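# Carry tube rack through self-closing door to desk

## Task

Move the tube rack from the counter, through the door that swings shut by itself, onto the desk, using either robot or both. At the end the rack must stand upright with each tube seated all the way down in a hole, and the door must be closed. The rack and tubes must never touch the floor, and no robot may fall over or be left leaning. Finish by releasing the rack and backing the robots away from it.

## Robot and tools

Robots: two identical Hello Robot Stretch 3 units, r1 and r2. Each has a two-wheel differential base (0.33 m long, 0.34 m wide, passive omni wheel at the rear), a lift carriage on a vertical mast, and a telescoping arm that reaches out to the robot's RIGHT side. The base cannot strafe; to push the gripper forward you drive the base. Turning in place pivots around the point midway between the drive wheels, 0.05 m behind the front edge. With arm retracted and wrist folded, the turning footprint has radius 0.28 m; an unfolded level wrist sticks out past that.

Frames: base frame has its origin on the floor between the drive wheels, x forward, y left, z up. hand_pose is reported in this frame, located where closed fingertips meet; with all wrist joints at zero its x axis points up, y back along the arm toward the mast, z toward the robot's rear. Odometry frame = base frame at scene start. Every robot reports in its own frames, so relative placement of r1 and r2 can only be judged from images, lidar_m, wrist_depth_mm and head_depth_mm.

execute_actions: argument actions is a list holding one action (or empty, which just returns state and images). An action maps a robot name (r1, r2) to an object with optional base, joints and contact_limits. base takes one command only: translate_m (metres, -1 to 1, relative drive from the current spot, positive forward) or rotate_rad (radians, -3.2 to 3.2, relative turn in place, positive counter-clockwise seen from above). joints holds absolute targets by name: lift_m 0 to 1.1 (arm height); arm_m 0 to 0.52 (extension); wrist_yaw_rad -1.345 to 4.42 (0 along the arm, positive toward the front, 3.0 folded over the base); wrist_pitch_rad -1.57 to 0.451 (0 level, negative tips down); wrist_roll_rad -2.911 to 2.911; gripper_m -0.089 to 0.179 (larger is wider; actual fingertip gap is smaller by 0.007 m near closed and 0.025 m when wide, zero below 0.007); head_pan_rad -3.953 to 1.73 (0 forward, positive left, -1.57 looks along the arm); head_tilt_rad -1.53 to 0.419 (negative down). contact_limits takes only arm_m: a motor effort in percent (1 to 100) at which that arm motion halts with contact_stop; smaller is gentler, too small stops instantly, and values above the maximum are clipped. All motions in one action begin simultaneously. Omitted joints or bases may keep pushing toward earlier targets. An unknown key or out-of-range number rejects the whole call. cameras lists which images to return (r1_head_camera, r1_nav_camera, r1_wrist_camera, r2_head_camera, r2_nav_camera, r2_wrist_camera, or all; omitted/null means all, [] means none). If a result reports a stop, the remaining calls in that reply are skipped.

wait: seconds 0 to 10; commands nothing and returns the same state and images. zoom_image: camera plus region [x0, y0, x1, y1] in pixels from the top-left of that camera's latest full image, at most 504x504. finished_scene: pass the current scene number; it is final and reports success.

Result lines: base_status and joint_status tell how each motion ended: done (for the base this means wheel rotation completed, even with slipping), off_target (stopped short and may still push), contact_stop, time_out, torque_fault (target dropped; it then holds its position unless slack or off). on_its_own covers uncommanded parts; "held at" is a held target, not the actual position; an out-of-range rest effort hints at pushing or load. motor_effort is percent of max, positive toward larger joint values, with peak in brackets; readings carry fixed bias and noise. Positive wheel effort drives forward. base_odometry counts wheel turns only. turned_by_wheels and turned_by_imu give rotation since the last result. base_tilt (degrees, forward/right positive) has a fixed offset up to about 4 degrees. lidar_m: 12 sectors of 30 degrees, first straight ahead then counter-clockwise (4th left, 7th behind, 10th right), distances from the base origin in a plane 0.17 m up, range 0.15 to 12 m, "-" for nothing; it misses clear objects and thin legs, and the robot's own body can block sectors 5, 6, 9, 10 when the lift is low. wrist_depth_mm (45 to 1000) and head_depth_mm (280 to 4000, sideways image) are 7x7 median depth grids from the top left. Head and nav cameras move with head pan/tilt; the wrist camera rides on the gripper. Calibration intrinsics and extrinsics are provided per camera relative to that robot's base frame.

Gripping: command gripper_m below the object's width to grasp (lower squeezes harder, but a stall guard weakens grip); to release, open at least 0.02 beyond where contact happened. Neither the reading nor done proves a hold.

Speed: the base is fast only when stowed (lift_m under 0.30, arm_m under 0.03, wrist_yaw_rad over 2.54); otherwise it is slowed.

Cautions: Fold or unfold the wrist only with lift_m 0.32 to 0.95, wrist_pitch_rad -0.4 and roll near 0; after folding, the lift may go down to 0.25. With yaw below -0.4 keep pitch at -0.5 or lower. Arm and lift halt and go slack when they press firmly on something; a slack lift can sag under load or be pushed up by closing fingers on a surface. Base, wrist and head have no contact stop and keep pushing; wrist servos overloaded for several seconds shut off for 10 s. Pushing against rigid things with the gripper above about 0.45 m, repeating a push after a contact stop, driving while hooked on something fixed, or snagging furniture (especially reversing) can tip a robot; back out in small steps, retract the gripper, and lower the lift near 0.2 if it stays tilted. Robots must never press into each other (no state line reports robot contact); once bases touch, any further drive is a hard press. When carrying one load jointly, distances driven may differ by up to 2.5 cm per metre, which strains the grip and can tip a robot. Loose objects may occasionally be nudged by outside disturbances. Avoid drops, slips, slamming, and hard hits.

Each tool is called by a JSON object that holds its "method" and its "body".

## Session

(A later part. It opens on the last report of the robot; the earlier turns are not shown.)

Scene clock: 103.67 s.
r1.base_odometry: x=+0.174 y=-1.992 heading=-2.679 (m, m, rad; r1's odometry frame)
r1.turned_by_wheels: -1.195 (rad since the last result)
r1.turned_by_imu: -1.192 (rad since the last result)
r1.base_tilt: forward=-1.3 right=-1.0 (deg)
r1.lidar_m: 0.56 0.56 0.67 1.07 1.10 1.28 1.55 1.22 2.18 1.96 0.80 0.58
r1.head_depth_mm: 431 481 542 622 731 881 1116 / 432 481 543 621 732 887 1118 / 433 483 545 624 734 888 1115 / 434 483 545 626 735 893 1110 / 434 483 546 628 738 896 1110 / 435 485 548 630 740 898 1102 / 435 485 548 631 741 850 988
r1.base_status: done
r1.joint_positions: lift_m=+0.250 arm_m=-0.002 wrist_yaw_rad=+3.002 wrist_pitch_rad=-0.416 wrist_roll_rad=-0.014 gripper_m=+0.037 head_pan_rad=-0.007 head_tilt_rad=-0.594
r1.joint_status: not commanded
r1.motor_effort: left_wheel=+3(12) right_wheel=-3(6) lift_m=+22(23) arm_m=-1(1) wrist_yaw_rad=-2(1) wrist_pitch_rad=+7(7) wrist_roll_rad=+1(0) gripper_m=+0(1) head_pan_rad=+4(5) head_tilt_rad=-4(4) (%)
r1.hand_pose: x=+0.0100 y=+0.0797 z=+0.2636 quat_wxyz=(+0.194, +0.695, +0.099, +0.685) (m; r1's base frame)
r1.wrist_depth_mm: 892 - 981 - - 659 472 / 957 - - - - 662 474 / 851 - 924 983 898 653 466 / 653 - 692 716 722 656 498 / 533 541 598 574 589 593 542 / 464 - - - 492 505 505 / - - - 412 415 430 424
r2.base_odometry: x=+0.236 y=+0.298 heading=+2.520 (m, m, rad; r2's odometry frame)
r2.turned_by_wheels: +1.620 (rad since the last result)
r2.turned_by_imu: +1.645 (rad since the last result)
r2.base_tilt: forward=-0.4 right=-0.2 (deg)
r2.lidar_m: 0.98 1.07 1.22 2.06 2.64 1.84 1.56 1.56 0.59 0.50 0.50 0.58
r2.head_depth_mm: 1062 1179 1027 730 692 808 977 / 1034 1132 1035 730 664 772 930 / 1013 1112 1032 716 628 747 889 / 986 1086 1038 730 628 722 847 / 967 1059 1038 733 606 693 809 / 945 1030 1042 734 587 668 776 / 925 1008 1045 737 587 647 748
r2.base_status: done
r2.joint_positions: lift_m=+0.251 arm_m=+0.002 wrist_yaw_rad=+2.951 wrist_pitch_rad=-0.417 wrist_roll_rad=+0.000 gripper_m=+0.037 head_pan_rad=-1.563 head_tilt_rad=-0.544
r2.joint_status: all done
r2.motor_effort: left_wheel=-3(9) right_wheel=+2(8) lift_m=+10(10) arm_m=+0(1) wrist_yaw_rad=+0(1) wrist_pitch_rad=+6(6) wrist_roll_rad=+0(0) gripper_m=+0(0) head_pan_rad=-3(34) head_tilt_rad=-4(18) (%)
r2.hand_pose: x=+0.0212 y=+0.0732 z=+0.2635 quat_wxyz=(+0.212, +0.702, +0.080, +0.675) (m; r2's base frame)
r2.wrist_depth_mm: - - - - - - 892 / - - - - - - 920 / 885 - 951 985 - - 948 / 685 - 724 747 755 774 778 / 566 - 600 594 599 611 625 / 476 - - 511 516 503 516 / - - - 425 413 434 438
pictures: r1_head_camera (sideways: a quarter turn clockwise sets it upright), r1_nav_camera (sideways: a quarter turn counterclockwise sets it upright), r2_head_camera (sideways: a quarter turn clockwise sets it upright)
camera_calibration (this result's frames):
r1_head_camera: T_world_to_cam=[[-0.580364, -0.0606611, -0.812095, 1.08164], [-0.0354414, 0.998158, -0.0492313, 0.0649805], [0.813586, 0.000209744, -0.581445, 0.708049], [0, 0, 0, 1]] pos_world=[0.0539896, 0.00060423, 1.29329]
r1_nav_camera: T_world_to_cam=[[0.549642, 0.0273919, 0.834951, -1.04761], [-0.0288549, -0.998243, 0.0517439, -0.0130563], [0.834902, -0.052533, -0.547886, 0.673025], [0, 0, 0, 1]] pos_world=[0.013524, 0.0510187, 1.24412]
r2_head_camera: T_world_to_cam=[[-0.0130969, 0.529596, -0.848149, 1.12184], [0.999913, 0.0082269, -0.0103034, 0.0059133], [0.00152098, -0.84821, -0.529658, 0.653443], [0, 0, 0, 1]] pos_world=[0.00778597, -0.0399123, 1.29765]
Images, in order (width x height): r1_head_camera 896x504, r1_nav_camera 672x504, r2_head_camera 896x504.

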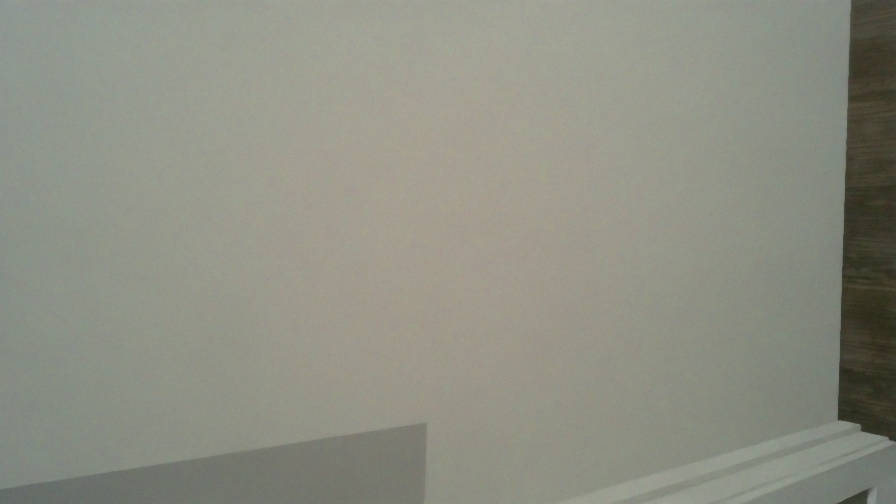

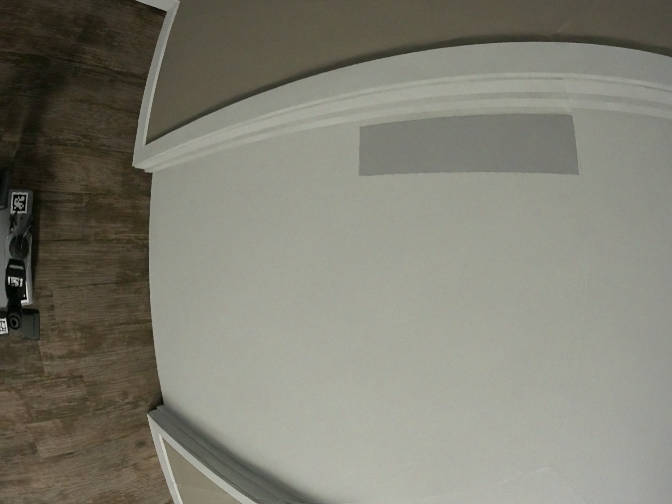

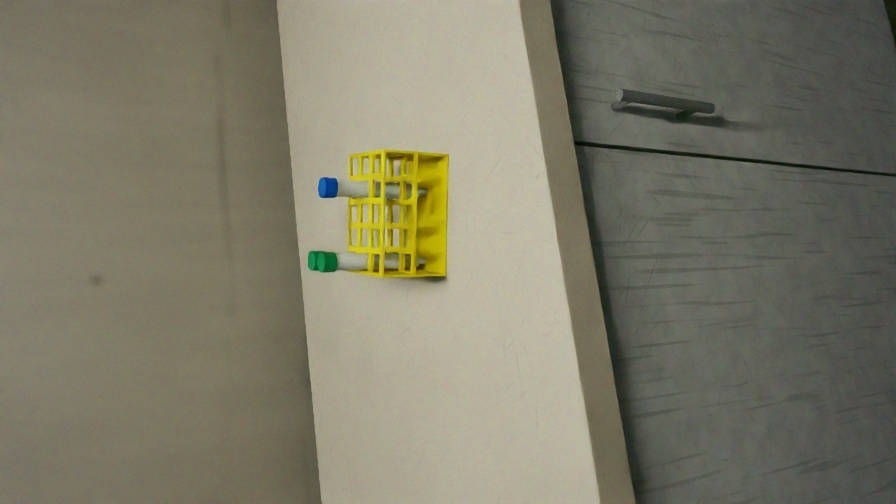

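{"method": "execute_actions", "body": {"actions": [{"r1":{"base":{"translate_m":0.5}},"r2":{"joints":{"lift_m":0.93}}}], "cameras": []}}

{"method": "execute_actions", "body": {"actions": [{"r1":{"base":{"translate_m":0.3},"joints":{"head_tilt_rad":-1.0}},"r2":{"joints":{"wrist_yaw_rad":0,"gripper_m":0.179}}}], "cameras": ["r1_nav_camera"]}}

{"method": "execute_actions", "body": {"actions": [{"r2":{"joints":{"wrist_pitch_rad":0,"lift_m":0.86}}}], "cameras": ["r2_head_camera","r2_wrist_camera"]}}

Scene clock: 129.53 s.
r1.base_odometry: x=-0.273 y=-2.216 heading=-2.678 (m, m, rad; r1's odometry frame)
r1.turned_by_wheels: +0.000 (rad since the last result)
r1.turned_by_imu: +0.001 (rad since the last result)
r1.base_tilt: forward=-1.3 right=-1.2 (deg)
r1.lidar_m: - - 0.15 0.22 1.11 1.51 2.05 1.67 2.80 0.23 0.15 -
r1.head_depth_mm: - - - - - - - / - - - - - - - / - - - - - - - / - - - - - - - / - - - - - - - / - - - - - - - / - - - - - - -
r1.base_status: done
r1.joint_positions: lift_m=+0.250 arm_m=-0.002 wrist_yaw_rad=+3.002 wrist_pitch_rad=-0.416 wrist_roll_rad=-0.014 gripper_m=+0.037 head_pan_rad=-0.007 head_tilt_rad=-0.594
r1.joint_status: not commanded
r1.motor_effort: left_wheel=+2(11) right_wheel=-2(5) lift_m=+23(22) arm_m=-1(1) wrist_yaw_rad=-2(1) wrist_pitch_rad=+7(7) wrist_roll_rad=+0(0) gripper_m=+0(0) head_pan_rad=+4(5) head_tilt_rad=-4(4) (%)
r1.hand_pose: x=+0.0100 y=+0.0797 z=+0.2636 quat_wxyz=(+0.194, +0.695, +0.099, +0.685) (m; r1's base frame)
r1.wrist_depth_mm: 921 - 306 286 130 81 59 / 942 - 338 314 133 82 60 / 864 - 828 337 135 83 60 / 666 - 524 373 137 84 60 / 544 541 571 410 139 85 61 / 459 - - - 124 85 61 / - - - 267 144 86 62
r2.base_odometry: x=+0.236 y=+0.298 heading=+2.520 (m, m, rad; r2's odometry frame)
r2.turned_by_wheels: +0.000 (rad since the last result)
r2.turned_by_imu: +0.001 (rad since the last result)
r2.base_tilt: forward=-0.4 right=-0.2 (deg)
r2.lidar_m: 0.98 1.07 1.22 2.06 2.65 1.84 1.56 1.56 0.58 0.50 0.50 0.58
r2.head_depth_mm: 1062 1171 1027 730 692 773 - / 1039 1139 1029 732 664 754 - / 1013 1111 1032 717 627 734 - / 988 1087 1034 733 628 701 - / 966 1056 1039 734 607 678 - / 947 1034 1042 736 586 669 765 / 928 1005 1048 737 589 646 747
r2.base_status: not commanded
r2.joint_positions: lift_m=+0.929 arm_m=+0.002 wrist_yaw_rad=+2.951 wrist_pitch_rad=-0.417 wrist_roll_rad=+0.000 gripper_m=+0.037 head_pan_rad=-1.563 head_tilt_rad=-0.544
r2.joint_status: all done
r2.motor_effort: left_wheel=-3(3) right_wheel=+2(2) lift_m=+33(34) arm_m=-2(1) wrist_yaw_rad=+1(1) wrist_pitch_rad=+6(6) wrist_roll_rad=-1(0) gripper_m=+1(1) head_pan_rad=-3(3) head_tilt_rad=-4(4) (%)
r2.hand_pose: x=+0.0212 y=+0.0732 z=+0.9421 quat_wxyz=(+0.212, +0.702, +0.080, +0.675) (m; r2's base frame)
r2.wrist_depth_mm: - - - - - - 881 / - - - - - - 913 / - - - - - - 943 / - - - - - - 959 / - - - - - - - / - - - - - - - / - - - - - - -
pictures: none
No camera images: the call's "cameras" was empty. Leave "cameras" out to get every camera's image.

Scene clock: 132.30 s.
r1.base_odometry: x=-0.542 y=-2.350 heading=-2.678 (m, m, rad; r1's odometry frame)
r1.turned_by_wheels: +0.000 (rad since the last result)
r1.turned_by_imu: -0.012 (rad since the last result)
r1.base_tilt: forward=-1.2 right=-1.1 (deg)
r1.lidar_m: 0.24 0.35 1.12 0.85 0.37 0.42 2.35 1.95 0.65 0.29 0.23 0.22
r1.head_depth_mm: - - - 302 379 526 858 / - - 288 332 441 654 1049 / - - 303 380 528 868 1109 / - 289 334 443 657 1133 1105 / - 303 378 532 899 1184 1105 / 289 332 442 1410 1309 1178 1084 / 305 1807 1663 1459 1300 1178 1078
r1.base_status: done
r1.joint_positions: lift_m=+0.250 arm_m=-0.002 wrist_yaw_rad=+2.998 wrist_pitch_rad=-0.416 wrist_roll_rad=-0.014 gripper_m=+0.037 head_pan_rad=-0.003 head_tilt_rad=-0.988
r1.joint_status: all done
r1.motor_effort: left_wheel=+2(20) right_wheel=-1(36) lift_m=+24(23) arm_m=+0(1) wrist_yaw_rad=+2(14) wrist_pitch_rad=+7(8) wrist_roll_rad=+0(1) gripper_m=+0(1) head_pan_rad=+1(6) head_tilt_rad=-6(46) (%)
r1.hand_pose: x=+0.0110 y=+0.0796 z=+0.2634 quat_wxyz=(+0.195, +0.695, +0.098, +0.685) (m; r1's base frame)
r1.wrist_depth_mm: - - - - - - - / 298 - - - - - - / 327 - 936 940 963 - - / 348 - 697 715 747 741 770 / 383 418 587 579 588 603 622 / 412 - - - 490 495 510 / - - - 411 408 426 366
r2.base_odometry: x=+0.236 y=+0.298 heading=+2.520 (m, m, rad; r2's odometry frame)
r2.turned_by_wheels: +0.000 (rad since the last result)
r2.turned_by_imu: +0.000 (rad since the last result)
r2.base_tilt: forward=-0.4 right=-0.2 (deg)
r2.lidar_m: 0.98 1.07 1.22 2.06 2.64 1.76 1.56 1.56 0.58 0.50 0.50 0.58
r2.head_depth_mm: 1066 1175 1034 730 691 - - / 1038 1145 1033 729 647 - - / 1014 1112 1034 715 615 - - / 988 1078 1035 734 617 717 862 / 966 1061 1040 735 606 705 808 / 948 1028 1038 735 587 671 781 / 923 1009 1050 735 586 648 748
r2.base_status: not commanded
r2.joint_positions: lift_m=+0.929 arm_m=+0.002 wrist_yaw_rad=+0.002 wrist_pitch_rad=-0.417 wrist_roll_rad=+0.000 gripper_m=+0.179 head_pan_rad=-1.563 head_tilt_rad=-0.544
r2.joint_status: all done
r2.motor_effort: left_wheel=-3(4) right_wheel=+2(2) lift_m=+34(33) arm_m=-1(2) wrist_yaw_rad=-1(1) wrist_pitch_rad=+6(6) wrist_roll_rad=+0(0) gripper_m=+1(86) head_pan_rad=-2(3) head_tilt_rad=-4(4) (%)
r2.hand_pose: x=-0.0210 y=-0.3717 z=+0.9421 quat_wxyz=(+0.692, +0.147, -0.691, -0.146) (m; r2's base frame)
r2.wrist_depth_mm: 705 754 785 847 928 - - / 519 537 506 516 607 636 665 / 361 364 376 388 398 414 427 / 275 280 288 309 332 379 466 / 251 273 324 364 402 461 544 / - 328 360 407 459 517 670 / - 365 403 461 536 632 -
pictures: r1_nav_camera (sideways: a quarter turn counterclockwise sets it upright)
camera_calibration (this result's frames):
r1_nav_camera: T_world_to_cam=[[0.828435, 0.0290451, 0.559331, -0.690122], [-0.00293733, -0.998415, 0.0561966, -0.0189832], [0.560077, -0.0481982, -0.827037, 1.03777], [0, 0, 0, 1]] pos_world=[-0.00956428, 0.0511101, 1.24535]
Images, in order (width x height): r1_nav_camera 672x504.

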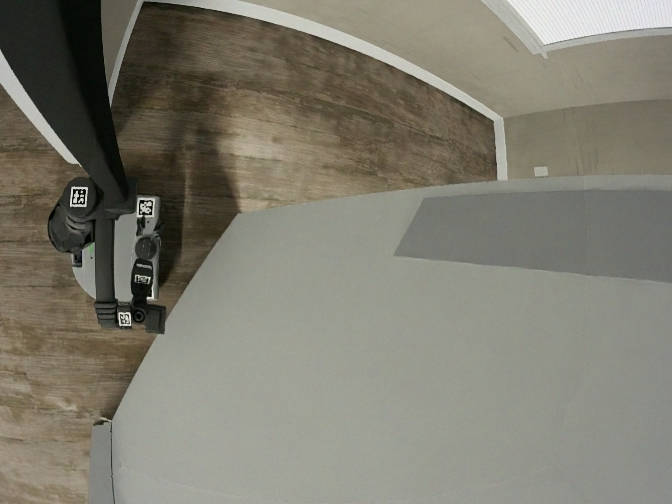

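Scene clock: 134.33 s.
r1.base_odometry: x=-0.542 y=-2.350 heading=-2.678 (m, m, rad; r1's odometry frame)
r1.turned_by_wheels: +0.000 (rad since the last result)
r1.turned_by_imu: -0.022 (rad since the last result)
r1.base_tilt: forward=-1.4 right=-1.2 (deg)
r1.lidar_m: 0.15 0.18 1.13 0.93 0.37 0.40 2.35 1.95 0.67 0.20 0.15 -
r1.head_depth_mm: - - - - - 318 548 / - - - - - 360 634 / - - - - 297 437 915 / - - - - 332 592 1104 / - - - - 363 922 1105 / - - - 309 464 1163 1080 / - - - 330 1245 1174 1073
r1.base_status: not commanded
r1.joint_positions: lift_m=+0.250 arm_m=-0.002 wrist_yaw_rad=+2.997 wrist_pitch_rad=-0.417 wrist_roll_rad=-0.014 gripper_m=+0.037 head_pan_rad=-0.003 head_tilt_rad=-0.991
r1.joint_status: not commanded
r1.motor_effort: left_wheel=+1(13) right_wheel=+1(26) lift_m=+26(26) arm_m=+0(3) wrist_yaw_rad=+2(8) wrist_pitch_rad=+8(8) wrist_roll_rad=+0(1) gripper_m=+0(0) head_pan_rad=+0(1) head_tilt_rad=-6(6) (%)
r1.hand_pose: x=+0.0111 y=+0.0795 z=+0.2632 quat_wxyz=(+0.196, +0.695, +0.098, +0.685) (m; r1's base frame)
r1.wrist_depth_mm: - - 985 - - - 237 / 300 - - - - - 221 / 323 - 936 933 981 - 208 / 351 - 711 687 718 699 199 / 375 414 586 576 578 333 187 / 404 - - - 478 306 176 / - - - 408 408 279 168
r2.base_odometry: x=+0.236 y=+0.298 heading=+2.520 (m, m, rad; r2's odometry frame)
r2.turned_by_wheels: +0.000 (rad since the last result)
r2.turned_by_imu: +0.000 (rad since the last result)
r2.base_tilt: forward=-0.4 right=-0.2 (deg)
r2.lidar_m: 0.98 1.07 1.22 2.06 2.64 1.78 1.56 1.56 0.58 0.50 0.50 0.57
r2.head_depth_mm: 1064 1172 1032 732 679 812 912 / 1031 1134 1032 734 665 755 939 / 1012 1113 1036 718 627 708 - / 990 1083 1033 733 629 709 854 / 968 1054 1041 734 607 695 812 / 945 1027 1041 735 588 672 777 / 925 1002 1043 735 587 648 748
r2.base_status: not commanded
r2.joint_positions: lift_m=+0.861 arm_m=+0.002 wrist_yaw_rad=+0.002 wrist_pitch_rad=-0.021 wrist_roll_rad=+0.000 gripper_m=+0.179 head_pan_rad=-1.563 head_tilt_rad=-0.544
r2.joint_status: all done
r2.motor_effort: left_wheel=-4(3) right_wheel=+2(1) lift_m=+10(31) arm_m=-1(0) wrist_yaw_rad=-2(2) wrist_pitch_rad=+7(8) wrist_roll_rad=+0(0) gripper_m=+0(1) head_pan_rad=-3(3) head_tilt_rad=-4(3) (%)
r2.hand_pose: x=-0.0209 y=-0.4029 z=+0.9701 quat_wxyz=(+0.707, +0.008, -0.707, -0.007) (m; r2's base frame)
r2.wrist_depth_mm: 736 775 839 924 - - - / 746 799 859 925 - - - / 760 803 884 972 - - - / 744 747 661 700 873 - - / 389 396 405 414 427 436 444 / - 268 274 287 310 333 403 / - 240 265 305 344 379 454
pictures: r2_head_camera (sideways: a quarter turn clockwise sets it upright), r2_wrist_camera
camera_calibration (this result's frames):
r2_head_camera: T_world_to_cam=[[-0.0130958, 0.529596, -0.848149, 1.12184], [0.999913, 0.00822476, -0.0103034, 0.0059133], [0.00151916, -0.84821, -0.529657, 0.653443], [0, 0, 0, 1]] pos_world=[0.00778588, -0.0399123, 1.29765]
r2_wrist_camera: T_world_to_cam=[[-0.998792, 0.0442895, 0.0213007, -0.0270104], [-0.0145002, 0.148554, -0.988798, 1.06176], [-0.0469577, -0.987912, -0.147732, -0.0943559], [0, 0, 0, 1]] pos_world=[-0.0160128, -0.249747, 1.0365]
Images, in order (width x height): r2_head_camera 896x504, r2_wrist_camera 644x364.

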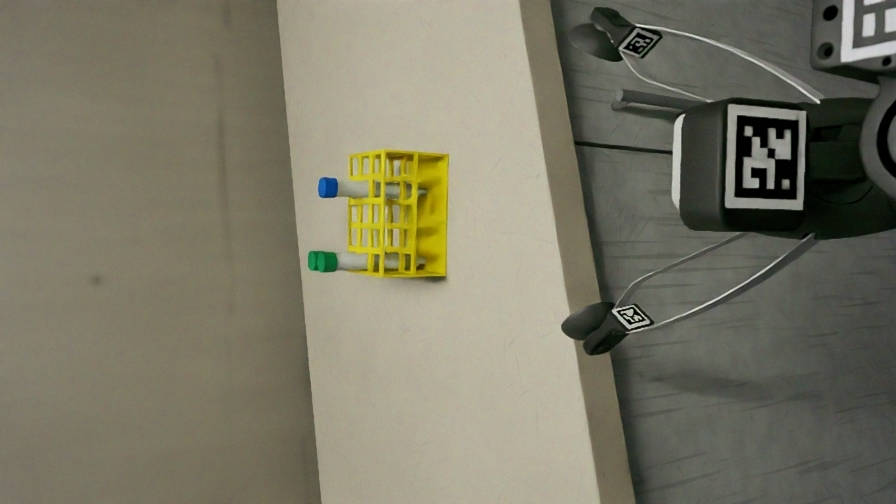

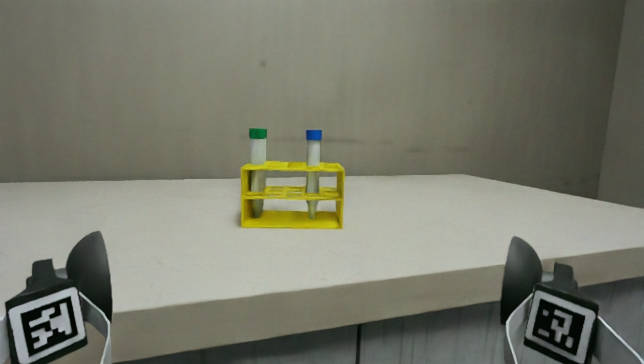

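{"method": "execute_actions", "body": {"actions": [{"r1":{"base":{"translate_m":0.25},"joints":{"lift_m":0.33}},"r2":{"base":{"translate_m":0.012},"joints":{"arm_m":0.18,"lift_m":0.845}}}], "cameras": ["r1_nav_camera","r2_head_camera","r2_wrist_camera"]}}

Scene clock: 151.70 s.
r1.base_odometry: x=-0.765 y=-2.461 heading=-2.678 (m, m, rad; r1's odometry frame)
r1.turned_by_wheels: +0.000 (rad since the last result)
r1.turned_by_imu: -0.010 (rad since the last result)
r1.base_tilt: forward=-1.3 right=-1.1 (deg)
r1.lidar_m: 0.20 1.62 1.15 1.09 0.67 0.54 2.25 2.19 0.36 0.21 0.18 0.18
r1.head_depth_mm: - - - - 303 385 561 / - - - 292 352 494 696 / - - - 322 442 693 1091 / - - 309 399 594 1135 1110 / 2015 1919 1661 1469 1303 1183 1103 / 2012 1915 1651 1458 1307 1183 1081 / 2019 1917 1658 1452 1293 1179 1076
r1.base_status: done
r1.joint_positions: lift_m=+0.330 arm_m=-0.002 wrist_yaw_rad=+2.998 wrist_pitch_rad=-0.417 wrist_roll_rad=-0.014 gripper_m=+0.037 head_pan_rad=-0.003 head_tilt_rad=-0.991
r1.joint_status: all done
r1.motor_effort: left_wheel=+2(17) right_wheel=+1(27) lift_m=+42(55) arm_m=+0(1) wrist_yaw_rad=+2(11) wrist_pitch_rad=+8(8) wrist_roll_rad=+1(1) gripper_m=-2(1) head_pan_rad=+2(1) head_tilt_rad=-5(6) (%)
r1.hand_pose: x=+0.0109 y=+0.0795 z=+0.3426 quat_wxyz=(+0.195, +0.695, +0.098, +0.685) (m; r1's base frame)
r1.wrist_depth_mm: 702 - 996 - - - - / 703 - - - - - - / 725 - - - - - - / 714 - 827 872 895 909 924 / 633 637 688 672 706 732 718 / 549 557 - 581 579 596 609 / 474 494 - 517 493 520 513
r2.base_odometry: x=+0.227 y=+0.305 heading=+2.519 (m, m, rad; r2's odometry frame)
r2.turned_by_wheels: +0.000 (rad since the last result)
r2.turned_by_imu: +0.000 (rad since the last result)
r2.base_tilt: forward=-0.4 right=-0.3 (deg)
r2.lidar_m: 0.98 1.06 1.21 2.04 1.75 1.69 1.57 1.57 0.58 0.50 0.50 0.57
r2.head_depth_mm: 1053 1168 1029 731 - - 977 / 1031 1133 1028 761 - - 920 / 1009 1110 1028 743 - - 880 / 990 1080 1033 731 627 715 840 / 967 1056 1036 748 606 687 806 / 944 1030 1044 736 587 664 776 / 922 1005 1040 731 570 642 742
r2.base_status: done
r2.joint_positions: lift_m=+0.846 arm_m=+0.180 wrist_yaw_rad=+0.001 wrist_pitch_rad=-0.020 wrist_roll_rad=+0.000 gripper_m=+0.179 head_pan_rad=-1.563 head_tilt_rad=-0.544
r2.joint_status: all done
r2.motor_effort: left_wheel=-3(4) right_wheel=+2(6) lift_m=+10(9) arm_m=+3(3) wrist_yaw_rad=-1(1) wrist_pitch_rad=+7(7) wrist_roll_rad=+0(0) gripper_m=+0(0) head_pan_rad=-3(3) head_tilt_rad=-4(5) (%)
r2.hand_pose: x=-0.0212 y=-0.5803 z=+0.9553 quat_wxyz=(+0.707, +0.008, -0.707, -0.007) (m; r2's base frame)
r2.wrist_depth_mm: 582 620 672 730 808 890 988 / 595 648 691 755 844 910 - / 610 645 693 759 855 941 - / 604 643 324 325 760 785 - / 342 347 292 297 370 386 390 / - 237 238 244 246 250 257 / - 178 181 182 184 186 199
pictures: r1_nav_camera (sideways: a quarter turn counterclockwise sets it upright), r2_head_camera (sideways: a quarter turn clockwise sets it upright), r2_wrist_camera
camera_calibration (this result's frames):
r1_nav_camera: T_world_to_cam=[[0.829794, 0.0290415, 0.557314, -0.687503], [-0.00280073, -0.998416, 0.0561972, -0.0189847], [0.558063, -0.048193, -0.828398, 1.03955], [0, 0, 0, 1]] pos_world=[-0.00970177, 0.0511104, 1.24538]
r2_head_camera: T_world_to_cam=[[-0.0130179, 0.529598, -0.848149, 1.12184], [0.999914, 0.00807778, -0.0103034, 0.00591329], [0.00139449, -0.84821, -0.529657, 0.653443], [0, 0, 0, 1]] pos_world=[0.00778001, -0.0399126, 1.29765]
r2_wrist_camera: T_world_to_cam=[[-0.998742, 0.0454156, 0.0212612, -0.01843], [-0.0143346, 0.147726, -0.988924, 1.07314], [-0.0480534, -0.987985, -0.146889, -0.272672], [0, 0, 0, 1]] pos_world=[-0.0161265, -0.427089, 1.02159]
Images, in order (width x height): r1_nav_camera 672x504, r2_head_camera 896x504, r2_wrist_camera 644x364.

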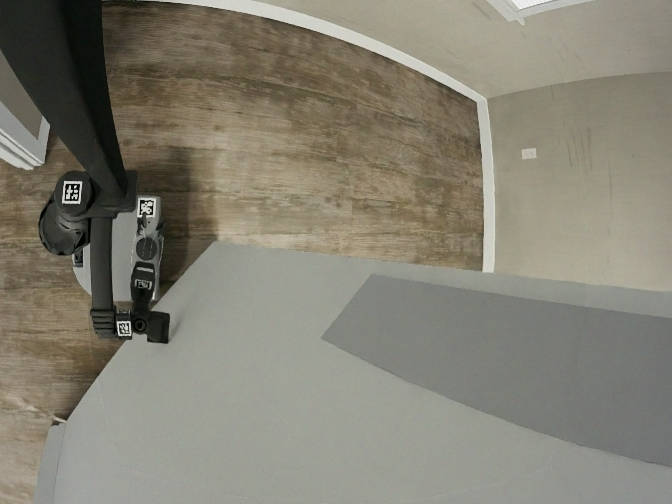

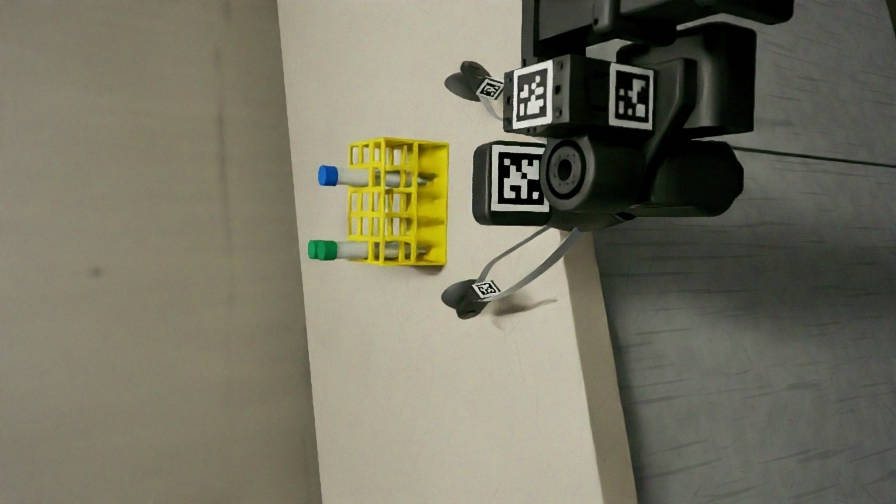

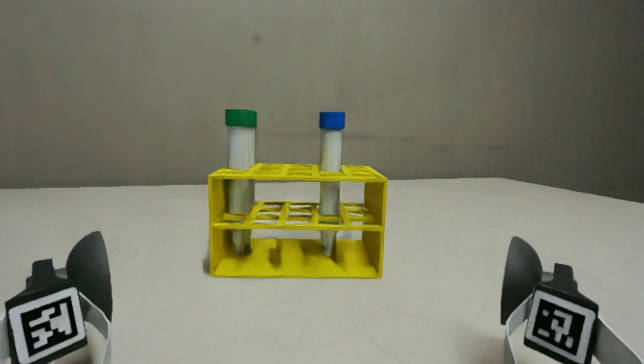

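{"method": "execute_actions", "body": {"actions": [{"r1":{"base":{"rotate_rad":-0.5}},"r2":{"base":{"translate_m":0.007},"joints":{"arm_m":0.315}}}], "cameras": ["r1_nav_camera","r2_head_camera","r2_wrist_camera"]}}

Scene clock: 166.00 s.
r1.base_odometry: x=-0.765 y=-2.461 heading=+3.105 (m, m, rad; r1's odometry frame)
r1.turned_by_wheels: -0.500 (rad since the last result)
r1.turned_by_imu: -0.503 (rad since the last result)
r1.base_tilt: forward=-1.3 right=-1.0 (deg)
r1.lidar_m: - - 0.15 1.14 1.09 0.66 0.54 2.27 2.19 0.19 0.15 -
r1.head_depth_mm: - - - - - - 738 / - - - - - - 395 / - - - - - - 503 / - - - - - - 728 / - - - - - 362 1092 / - - - - - 426 1074 / - - - - - 515 1073
r1.base_status: done
r1.joint_positions: lift_m=+0.330 arm_m=-0.002 wrist_yaw_rad=+2.999 wrist_pitch_rad=-0.417 wrist_roll_rad=-0.014 gripper_m=+0.037 head_pan_rad=-0.003 head_tilt_rad=-0.991
r1.joint_status: not commanded
r1.motor_effort: left_wheel=+1(8) right_wheel=+1(25) lift_m=+42(42) arm_m=+0(0) wrist_yaw_rad=+0(1) wrist_pitch_rad=+8(8) wrist_roll_rad=+0(0) gripper_m=+0(0) head_pan_rad=+2(1) head_tilt_rad=-5(5) (%)
r1.hand_pose: x=+0.0107 y=+0.0795 z=+0.3425 quat_wxyz=(+0.195, +0.695, +0.098, +0.685) (m; r1's base frame)
r1.wrist_depth_mm: 794 - - - - 123 83 / 832 - - - - 122 82 / 902 - - - 230 121 82 / 786 - 837 843 227 120 81 / 656 634 701 684 219 118 80 / 539 552 - 565 185 117 80 / 475 500 - 509 240 116 79
r2.base_odometry: x=+0.221 y=+0.309 heading=+2.519 (m, m, rad; r2's odometry frame)
r2.turned_by_wheels: +0.000 (rad since the last result)
r2.turned_by_imu: +0.000 (rad since the last result)
r2.base_tilt: forward=-0.4 right=-0.2 (deg)
r2.lidar_m: 0.97 1.06 1.20 2.02 2.66 1.76 1.58 1.57 0.58 0.50 0.50 0.57
r2.head_depth_mm: 1059 1162 1026 796 - 820 954 / 1030 1139 1029 - 685 763 915 / 1003 1102 1037 - 661 738 877 / 981 1084 1038 725 606 709 835 / 962 1053 1040 735 607 685 801 / 941 1026 1040 733 587 661 770 / 922 996 1041 734 568 639 738
r2.base_status: done
r2.joint_positions: lift_m=+0.846 arm_m=+0.315 wrist_yaw_rad=+0.001 wrist_pitch_rad=-0.020 wrist_roll_rad=+0.000 gripper_m=+0.179 head_pan_rad=-1.563 head_tilt_rad=-0.544
r2.joint_status: all done
r2.motor_effort: left_wheel=-2(5) right_wheel=+2(8) lift_m=+10(10) arm_m=+3(3) wrist_yaw_rad=-1(1) wrist_pitch_rad=+7(7) wrist_roll_rad=+0(0) gripper_m=+0(1) head_pan_rad=-2(3) head_tilt_rad=-4(4) (%)
r2.hand_pose: x=-0.0212 y=-0.7153 z=+0.9553 quat_wxyz=(+0.707, +0.008, -0.707, -0.007) (m; r2's base frame)
r2.wrist_depth_mm: 480 512 549 600 656 726 815 / 485 521 560 618 679 753 836 / 501 521 574 616 690 768 886 / 503 527 167 186 628 763 895 / 340 131 142 139 134 377 388 / - 127 146 150 147 121 255 / - 134 159 160 156 130 199
pictures: r1_nav_camera (sideways: a quarter turn counterclockwise sets it upright), r2_head_camera (sideways: a quarter turn clockwise sets it upright), r2_wrist_camera
camera_calibration (this result's frames):
r1_nav_camera: T_world_to_cam=[[0.829791, 0.0290371, 0.557318, -0.687507], [-0.00280622, -0.998416, 0.0561972, -0.0189847], [0.558067, -0.0481959, -0.828395, 1.03955], [0, 0, 0, 1]] pos_world=[-0.00970127, 0.0511105, 1.24538]
r2_head_camera: T_world_to_cam=[[-0.0130107, 0.529598, -0.848149, 1.12184], [0.999914, 0.0080642, -0.0103034, 0.00591329], [0.00138296, -0.84821, -0.529657, 0.653443], [0, 0, 0, 1]] pos_world=[0.00777947, -0.0399126, 1.29765]
r2_wrist_camera: T_world_to_cam=[[-0.998735, 0.0455594, 0.0212583, -0.0122295], [-0.0143135, 0.147667, -0.988934, 1.09306], [-0.0481943, -0.987987, -0.146828, -0.406121], [0, 0, 0, 1]] pos_world=[-0.0161412, -0.562095, 1.0216]
Images, in order (width x height): r1_nav_camera 672x504, r2_head_camera 896x504, r2_wrist_camera 644x364.

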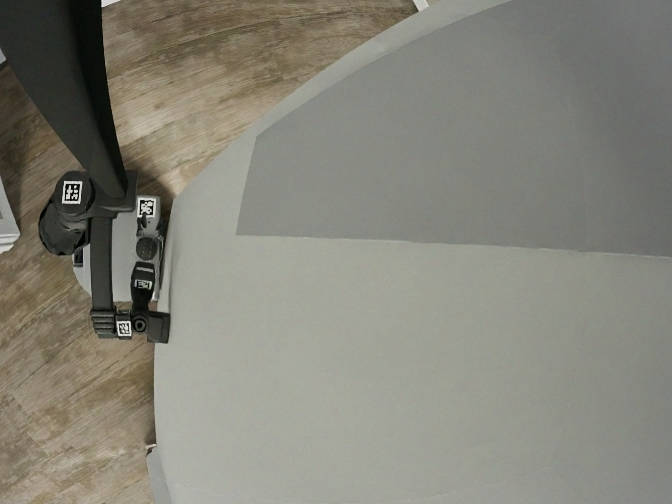

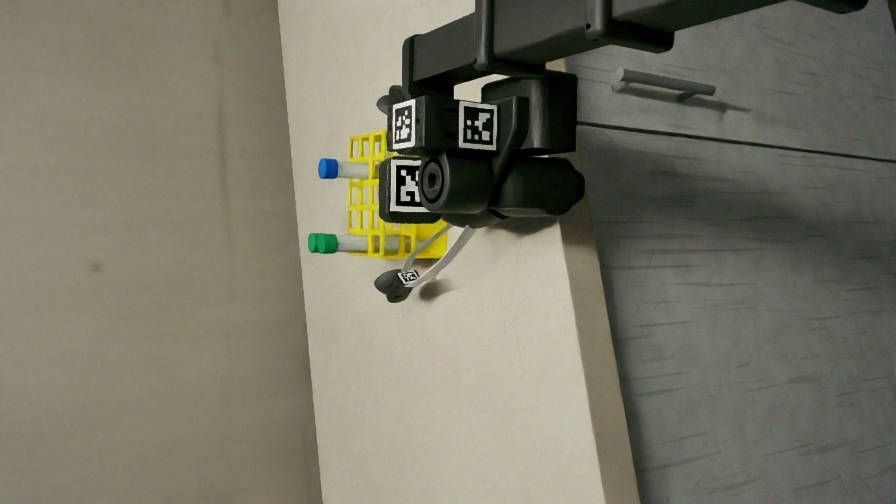

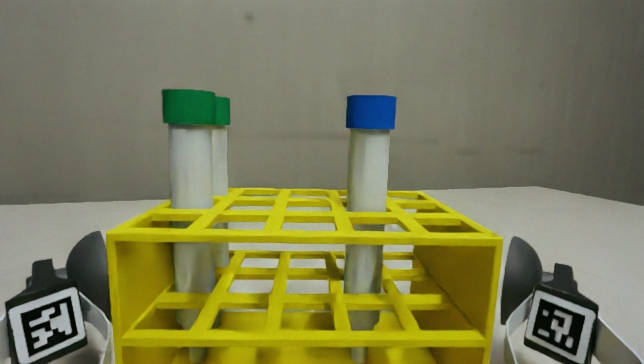

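{"method": "execute_actions", "body": {"actions": [{"r1":{"base":{"translate_m":0.2}},"r2":{"joints":{"arm_m":0.33}}}], "cameras": []}}

{"method": "execute_actions", "body": {"actions": [{"r1":{"base":{"rotate_rad":-0.4}},"r2":{"joints":{"gripper_m":0.10}}}], "cameras": ["r1_nav_camera","r2_head_camera","r2_wrist_camera"]}}

Scene clock: 177.10 s.
r1.base_odometry: x=-0.965 y=-2.454 heading=+3.105 (m, m, rad; r1's odometry frame)
r1.turned_by_wheels: +0.000 (rad since the last result)
r1.turned_by_imu: +0.000 (rad since the last result)
r1.base_tilt: forward=-1.4 right=-1.2 (deg)
r1.lidar_m: 0.15 0.17 1.74 1.25 1.20 0.91 0.74 2.34 0.73 0.20 0.15 -
r1.head_depth_mm: - - - - - 323 547 / - - - - - 350 582 / - - - - - 420 899 / - - - - 324 564 1104 / - - - - 357 968 1109 / - - - - 484 1178 1083 / - - - 1415 1307 1178 1070
r1.base_status: done
r1.joint_positions: lift_m=+0.330 arm_m=-0.002 wrist_yaw_rad=+2.995 wrist_pitch_rad=-0.417 wrist_roll_rad=-0.014 gripper_m=+0.037 head_pan_rad=-0.003 head_tilt_rad=-0.991
r1.joint_status: not commanded
r1.motor_effort: left_wheel=+1(8) right_wheel=+3(23) lift_m=+43(42) arm_m=+1(0) wrist_yaw_rad=+4(7) wrist_pitch_rad=+8(8) wrist_roll_rad=+1(0) gripper_m=-1(0) head_pan_rad=+2(2) head_tilt_rad=-5(5) (%)
r1.hand_pose: x=+0.0116 y=+0.0794 z=+0.3425 quat_wxyz=(+0.196, +0.695, +0.097, +0.684) (m; r1's base frame)
r1.wrist_depth_mm: 862 - - - - - - / 922 - - - - - - / 954 - - - - - - / 776 - 823 849 874 885 185 / 650 650 710 684 701 708 177 / 547 551 - 565 584 585 168 / 469 492 - 504 497 263 161
r2.base_odometry: x=+0.221 y=+0.309 heading=+2.519 (m, m, rad; r2's odometry frame)
r2.turned_by_wheels: +0.000 (rad since the last result)
r2.turned_by_imu: +0.000 (rad since the last result)
r2.base_tilt: forward=-0.4 right=-0.3 (deg)
r2.lidar_m: 0.97 1.05 1.20 2.02 1.59 1.58 1.57 1.58 0.58 0.50 0.50 0.57
r2.head_depth_mm: 1054 1168 1032 795 - 808 957 / 1032 1133 1033 - 677 765 917 / 1006 1104 1029 - 654 736 874 / 985 1073 1036 704 606 710 839 / 960 1054 1039 732 606 685 801 / 942 1023 1040 735 587 663 768 / 922 1001 1041 737 568 638 740
r2.base_status: not commanded
r2.joint_positions: lift_m=+0.846 arm_m=+0.330 wrist_yaw_rad=+0.001 wrist_pitch_rad=-0.020 wrist_roll_rad=+0.000 gripper_m=+0.179 head_pan_rad=-1.563 head_tilt_rad=-0.544
r2.joint_status: all done
r2.motor_effort: left_wheel=-4(3) right_wheel=+2(2) lift_m=+10(10) arm_m=+4(3) wrist_yaw_rad=+0(1) wrist_pitch_rad=+7(7) wrist_roll_rad=+0(1) gripper_m=+0(0) head_pan_rad=-3(3) head_tilt_rad=-4(4) (%)
r2.hand_pose: x=-0.0212 y=-0.7303 z=+0.9553 quat_wxyz=(+0.707, +0.008, -0.707, -0.007) (m; r2's base frame)
r2.wrist_depth_mm: 460 496 539 587 640 716 788 / 470 505 548 592 664 734 827 / 482 507 168 603 681 756 840 / 492 517 164 603 627 745 870 / 342 119 128 138 139 363 385 / - 126 161 163 156 122 255 / - 113 127 149 145 122 199
pictures: none
No camera images: the call's "cameras" was empty. Leave "cameras" out to get every camera's image.

Scene clock: 179.97 s.
r1.base_odometry: x=-0.965 y=-2.454 heading=+2.705 (m, m, rad; r1's odometry frame)
r1.turned_by_wheels: -0.400 (rad since the last result)
r1.turned_by_imu: -0.396 (rad since the last result)
r1.base_tilt: forward=-1.4 right=-1.4 (deg)
r1.lidar_m: - - 0.15 1.55 1.21 1.19 0.81 0.74 2.34 0.26 0.15 -
r1.head_depth_mm: - - - - - - 1063 / - - - - - - 736 / - - - - - - 1081 / - - - - - - 736 / - - - - - - - / - - - - - - 1058 / - - - - - - 1054
r1.base_status: done
r1.joint_positions: lift_m=+0.330 arm_m=-0.002 wrist_yaw_rad=+3.006 wrist_pitch_rad=-0.418 wrist_roll_rad=-0.014 gripper_m=+0.037 head_pan_rad=-0.002 head_tilt_rad=-0.996
r1.joint_status: not commanded
r1.motor_effort: left_wheel=+4(36) right_wheel=-1(6) lift_m=+42(42) arm_m=+0(0) wrist_yaw_rad=-5(5) wrist_pitch_rad=+8(9) wrist_roll_rad=+0(1) gripper_m=+1(2) head_pan_rad=+1(2) head_tilt_rad=-2(5) (%)
r1.hand_pose: x=+0.0092 y=+0.0796 z=+0.3424 quat_wxyz=(+0.193, +0.695, +0.101, +0.685) (m; r1's base frame)
r1.wrist_depth_mm: 912 - - - 125 80 59 / - - - - 128 81 59 / 981 - - - 130 82 60 / 769 - 839 812 133 83 60 / 645 663 706 670 135 84 61 / 537 548 - 567 127 85 62 / 467 482 - 306 143 87 62
r2.base_odometry: x=+0.221 y=+0.309 heading=+2.519 (m, m, rad; r2's odometry frame)
r2.turned_by_wheels: +0.000 (rad since the last result)
r2.turned_by_imu: +0.000 (rad since the last result)
r2.base_tilt: forward=-0.4 right=-0.3 (deg)
r2.lidar_m: 0.97 1.06 1.20 2.02 1.67 1.64 1.58 1.58 0.58 0.50 0.50 0.57
r2.head_depth_mm: 1056 1169 1035 795 - 810 955 / 1031 1132 1031 - 678 762 919 / 1009 1106 1035 - 655 738 872 / 983 1071 1036 704 607 714 838 / 957 1052 1036 735 606 685 803 / 940 1023 1037 734 588 662 769 / 919 1001 1044 738 568 640 740
r2.base_status: not commanded
r2.joint_positions: lift_m=+0.846 arm_m=+0.330 wrist_yaw_rad=+0.001 wrist_pitch_rad=-0.020 wrist_roll_rad=+0.000 gripper_m=+0.101 head_pan_rad=-1.563 head_tilt_rad=-0.544
r2.joint_status: all done
r2.motor_effort: left_wheel=-3(3) right_wheel=+2(2) lift_m=+10(10) arm_m=+3(3) wrist_yaw_rad=+0(1) wrist_pitch_rad=+7(7) wrist_roll_rad=-1(1) gripper_m=-20(95) head_pan_rad=-3(3) head_tilt_rad=-4(4) (%)
r2.hand_pose: x=-0.0212 y=-0.7303 z=+0.9553 quat_wxyz=(+0.707, +0.008, -0.707, -0.007) (m; r2's base frame)
r2.wrist_depth_mm: 469 502 537 584 638 711 803 / 475 506 548 592 660 735 824 / 484 520 177 597 677 745 848 / 494 527 176 597 679 740 877 / 339 155 156 161 158 361 389 / 237 140 162 164 162 134 252 / - 158 166 169 162 173 193
pictures: r1_nav_camera (sideways: a quarter turn counterclockwise sets it upright), r2_head_camera (sideways: a quarter turn clockwise sets it upright), r2_wrist_camera
camera_calibration (this result's frames):
r1_nav_camera: T_world_to_cam=[[0.832591, 0.0295011, 0.553102, -0.682032], [-0.00195589, -0.998418, 0.0561975, -0.0189898], [0.553884, -0.0478713, -0.831216, 1.04324], [0, 0, 0, 1]] pos_world=[-0.0100167, 0.0511021, 1.24546]
r2_head_camera: T_world_to_cam=[[-0.0130107, 0.529598, -0.848149, 1.12184], [0.999914, 0.00806408, -0.0103034, 0.00591329], [0.00138286, -0.84821, -0.529658, 0.653444], [0, 0, 0, 1]] pos_world=[0.00777947, -0.0399126, 1.29765]
r2_wrist_camera: T_world_to_cam=[[-0.998734, 0.0456013, 0.0212583, -0.011526], [-0.0143073, 0.147668, -0.988934, 1.09528], [-0.0482358, -0.987985, -0.146828, -0.420943], [0, 0, 0, 1]] pos_world=[-0.0161455, -0.577098, 1.0216]
Images, in order (width x height): r1_nav_camera 672x504, r2_head_camera 896x504, r2_wrist_camera 644x364.

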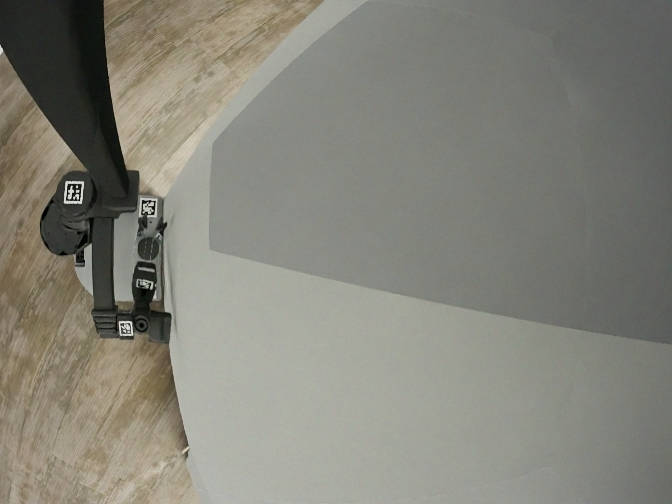

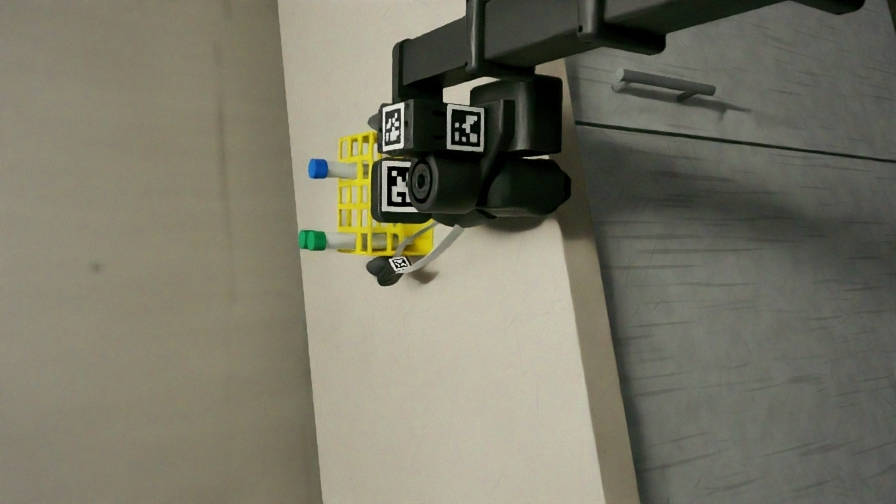

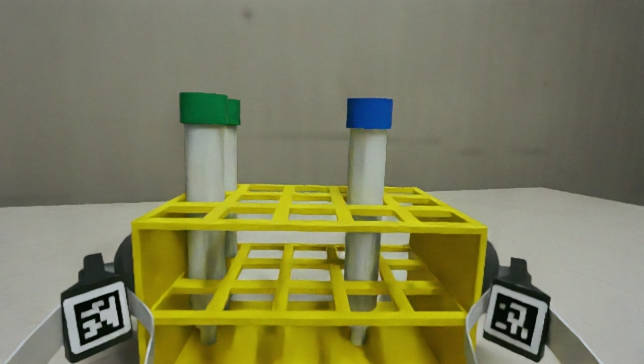

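{"method": "execute_actions", "body": {"actions": [{"r1":{"base":{"translate_m":0.25}},"r2":{"joints":{"gripper_m":0.07}}}], "cameras": []}}

{"method": "execute_actions", "body": {"actions": [{"r1":{"base":{"rotate_rad":-0.4}},"r2":{"joints":{"lift_m":0.885}}}], "cameras": ["r1_nav_camera","r2_head_camera","r2_wrist_camera"]}}

Scene clock: 187.97 s.
r1.base_odometry: x=-1.192 y=-2.348 heading=+2.705 (m, m, rad; r1's odometry frame)
r1.turned_by_wheels: +0.000 (rad since the last result)
r1.turned_by_imu: +0.000 (rad since the last result)
r1.base_tilt: forward=-1.4 right=-1.0 (deg)
r1.lidar_m: - 0.15 1.86 1.81 1.42 1.39 0.98 0.99 2.45 0.19 0.15 -
r1.head_depth_mm: - - - - - - 574 / - - - - - 334 557 / - - - - - 382 820 / - - - - - 424 1092 / - - - - - 541 1112 / - - - - 328 1151 1076 / - - - - 406 1176 1072
r1.base_status: done
r1.joint_positions: lift_m=+0.330 arm_m=-0.002 wrist_yaw_rad=+2.994 wrist_pitch_rad=-0.418 wrist_roll_rad=-0.014 gripper_m=+0.037 head_pan_rad=+0.000 head_tilt_rad=-0.999
r1.joint_status: not commanded
r1.motor_effort: left_wheel=+0(21) right_wheel=+3(12) lift_m=+43(42) arm_m=+0(0) wrist_yaw_rad=+5(6) wrist_pitch_rad=+8(8) wrist_roll_rad=+0(0) gripper_m=-1(2) head_pan_rad=+0(1) head_tilt_rad=-1(3) (%)
r1.hand_pose: x=+0.0118 y=+0.0793 z=+0.3424 quat_wxyz=(+0.197, +0.695, +0.097, +0.684) (m; r1's base frame)
r1.wrist_depth_mm: - - - - - - 136 / - - - - - - 133 / - - - - - - 129 / 788 - 843 863 858 202 126 / 638 649 706 691 704 195 123 / 552 549 - 560 597 185 119 / 474 494 - 507 472 180 116
r2.base_odometry: x=+0.221 y=+0.309 heading=+2.519 (m, m, rad; r2's odometry frame)
r2.turned_by_wheels: +0.000 (rad since the last result)
r2.turned_by_imu: +0.001 (rad since the last result)
r2.base_tilt: forward=-0.4 right=-0.2 (deg)
r2.lidar_m: 0.97 1.06 1.20 2.02 1.33 1.33 1.58 1.58 0.58 0.50 0.50 0.57
r2.head_depth_mm: 1057 1163 1031 796 - 808 957 / 1029 1137 1032 - 678 762 920 / 1002 1103 1037 - 656 739 876 / 982 1077 1035 704 606 711 835 / 963 1049 1039 733 607 683 803 / 940 1019 1040 736 587 662 771 / 925 1001 1046 739 568 640 738
r2.base_status: not commanded
r2.joint_positions: lift_m=+0.846 arm_m=+0.330 wrist_yaw_rad=+0.001 wrist_pitch_rad=-0.020 wrist_roll_rad=+0.000 gripper_m=+0.086 head_pan_rad=-1.563 head_tilt_rad=-0.544
r2.joint_status: gripper_m off_target (ended at +0.086, target +0.070)
r2.on_its_own: gripper_m is held at +0.084, not at your +0.070, by its stall guard, which is still easing
r2.motor_effort: left_wheel=-3(3) right_wheel=+2(2) lift_m=+10(10) arm_m=+3(3) wrist_yaw_rad=-1(0) wrist_pitch_rad=+7(7) wrist_roll_rad=+0(1) gripper_m=-27(100) head_pan_rad=-3(2) head_tilt_rad=-5(4) (%)
r2.hand_pose: x=-0.0212 y=-0.7303 z=+0.9553 quat_wxyz=(+0.707, +0.008, -0.707, -0.007) (m; r2's base frame)
r2.wrist_depth_mm: 463 494 533 583 646 703 792 / 476 508 551 600 656 735 817 / 481 520 178 604 678 768 856 / 494 526 174 518 673 736 885 / 336 155 156 162 158 360 389 / 237 140 161 163 161 135 253 / - 158 166 168 163 173 194
pictures: none
No camera images: the call's "cameras" was empty. Leave "cameras" out to get every camera's image.

Scene clock: 190.20 s.
r1.base_odometry: x=-1.192 y=-2.348 heading=+2.305 (m, m, rad; r1's odometry frame)
r1.turned_by_wheels: -0.400 (rad since the last result)
r1.turned_by_imu: -0.394 (rad since the last result)
r1.base_tilt: forward=-1.3 right=-1.2 (deg)
r1.lidar_m: - - 0.15 1.86 1.64 1.40 1.39 0.98 2.64 0.54 0.15 -
r1.head_depth_mm: - - - - - 421 1070 / - - - - - 367 1097 / - - - - - - 1083 / - - - - - - 833 / - - - - - - 621 / - - - - - - 1049 / - - - - - - 1046
r1.base_status: done
r1.joint_positions: lift_m=+0.330 arm_m=-0.002 wrist_yaw_rad=+3.003 wrist_pitch_rad=-0.418 wrist_roll_rad=-0.014 gripper_m=+0.037 head_pan_rad=+0.000 head_tilt_rad=-0.996
r1.joint_status: not commanded
r1.motor_effort: left_wheel=+6(82) right_wheel=-2(4) lift_m=+41(43) arm_m=+0(0) wrist_yaw_rad=-3(5) wrist_pitch_rad=+8(9) wrist_roll_rad=+1(0) gripper_m=+1(1) head_pan_rad=+0(0) head_tilt_rad=-3(3) (%)
r1.hand_pose: x=+0.0099 y=+0.0796 z=+0.3426 quat_wxyz=(+0.194, +0.695, +0.100, +0.685) (m; r1's base frame)
r1.wrist_depth_mm: - - - - 136 92 70 / - - - - 139 94 71 / - - - - 144 96 72 / 806 - 811 777 149 98 73 / 640 651 710 675 151 101 74 / 541 555 - 577 143 103 76 / 480 497 - 280 176 105 77
r2.base_odometry: x=+0.221 y=+0.309 heading=+2.519 (m, m, rad; r2's odometry frame)
r2.turned_by_wheels: +0.000 (rad since the last result)
r2.turned_by_imu: +0.000 (rad since the last result)
r2.base_tilt: forward=-0.4 right=-0.2 (deg)
r2.lidar_m: 0.97 1.06 1.20 2.02 1.36 1.37 1.58 1.57 0.58 0.50 0.50 0.57
r2.head_depth_mm: 1057 1169 1096 - 692 801 969 / 1030 1131 1102 - 662 765 917 / 1005 1104 1098 - 628 738 878 / 987 1071 1006 734 608 709 839 / 962 1046 1037 734 605 687 801 / 944 1022 1043 734 587 661 773 / 922 1005 1038 736 569 640 738
r2.base_status: not commanded
r2.joint_positions: lift_m=+0.884 arm_m=+0.330 wrist_yaw_rad=+0.001 wrist_pitch_rad=-0.026 wrist_roll_rad=+0.000 gripper_m=+0.096 head_pan_rad=-1.563 head_tilt_rad=-0.544
r2.joint_status: all done
r2.on_its_own: gripper_m is held at +0.094, not at your +0.070, by its stall guard, which is still easing
r2.motor_effort: left_wheel=-3(4) right_wheel=+2(2) lift_m=+34(35) arm_m=+2(2) wrist_yaw_rad=-1(1) wrist_pitch_rad=+9(9) wrist_roll_rad=+0(1) gripper_m=-23(27) head_pan_rad=-3(3) head_tilt_rad=-4(4) (%)
r2.hand_pose: x=-0.0212 y=-0.7301 z=+0.9922 quat_wxyz=(+0.707, +0.010, -0.707, -0.009) (m; r2's base frame)
r2.wrist_depth_mm: 465 494 532 586 636 709 802 / 477 508 552 600 657 736 817 / 483 518 179 596 678 741 843 / 494 526 181 200 680 769 900 / 444 150 156 162 159 481 515 / 325 141 161 164 162 135 337 / - 158 167 170 164 230 256
pictures: r1_nav_camera (sideways: a quarter turn counterclockwise sets it upright), r2_head_camera (sideways: a quarter turn clockwise sets it upright), r2_wrist_camera
camera_calibration (this result's frames):
r1_nav_camera: T_world_to_cam=[[0.83256, 0.0313699, 0.553046, -0.681959], [0.000288901, -0.99842, 0.0561975, -0.0190035], [0.553935, -0.046628, -0.831253, 1.04329], [0, 0, 0, 1]] pos_world=[-0.0101351, 0.0510658, 1.24546]
r2_head_camera: T_world_to_cam=[[-0.0130108, 0.529598, -0.848149, 1.12184], [0.999914, 0.00806431, -0.0103034, 0.00591329], [0.00138306, -0.848211, -0.529657, 0.653443], [0, 0, 0, 1]] pos_world=[0.00777948, -0.0399126, 1.29765]
r2_wrist_camera: T_world_to_cam=[[-0.998733, 0.0454652, 0.0215493, -0.0127061], [-0.0143141, 0.153842, -0.987992, 1.13529], [-0.0482344, -0.987049, -0.152997, -0.40854], [0, 0, 0, 1]] pos_world=[-0.016145, -0.577328, 1.05943]
Images, in order (width x height): r1_nav_camera 672x504, r2_head_camera 896x504, r2_wrist_camera 644x364.

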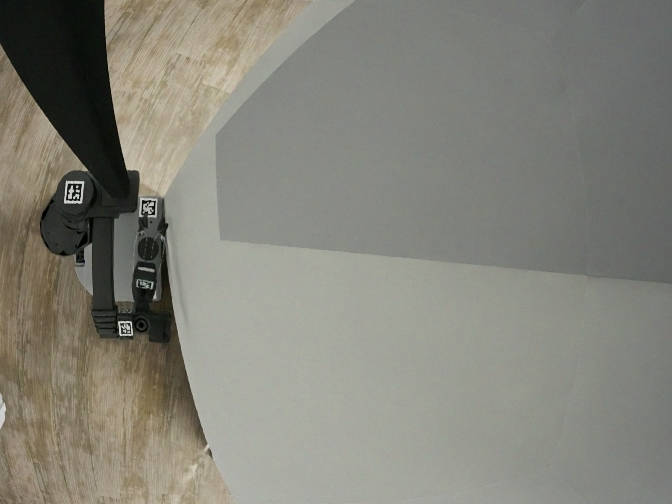

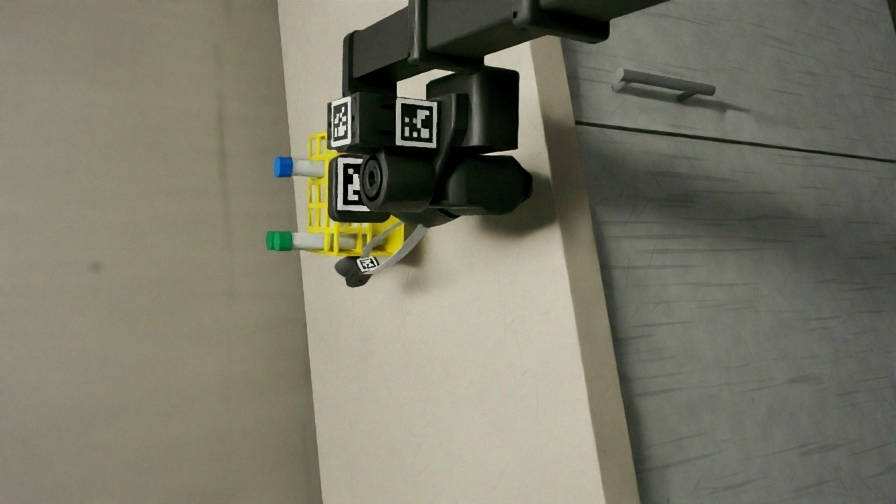

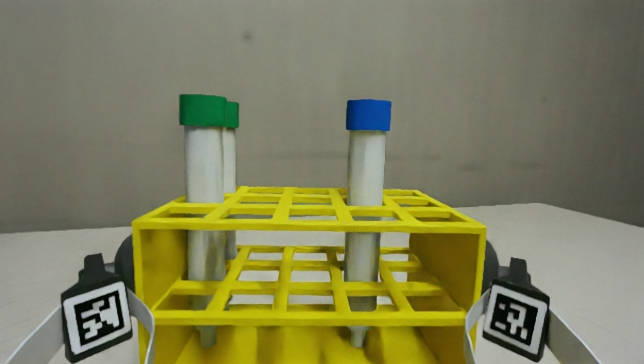

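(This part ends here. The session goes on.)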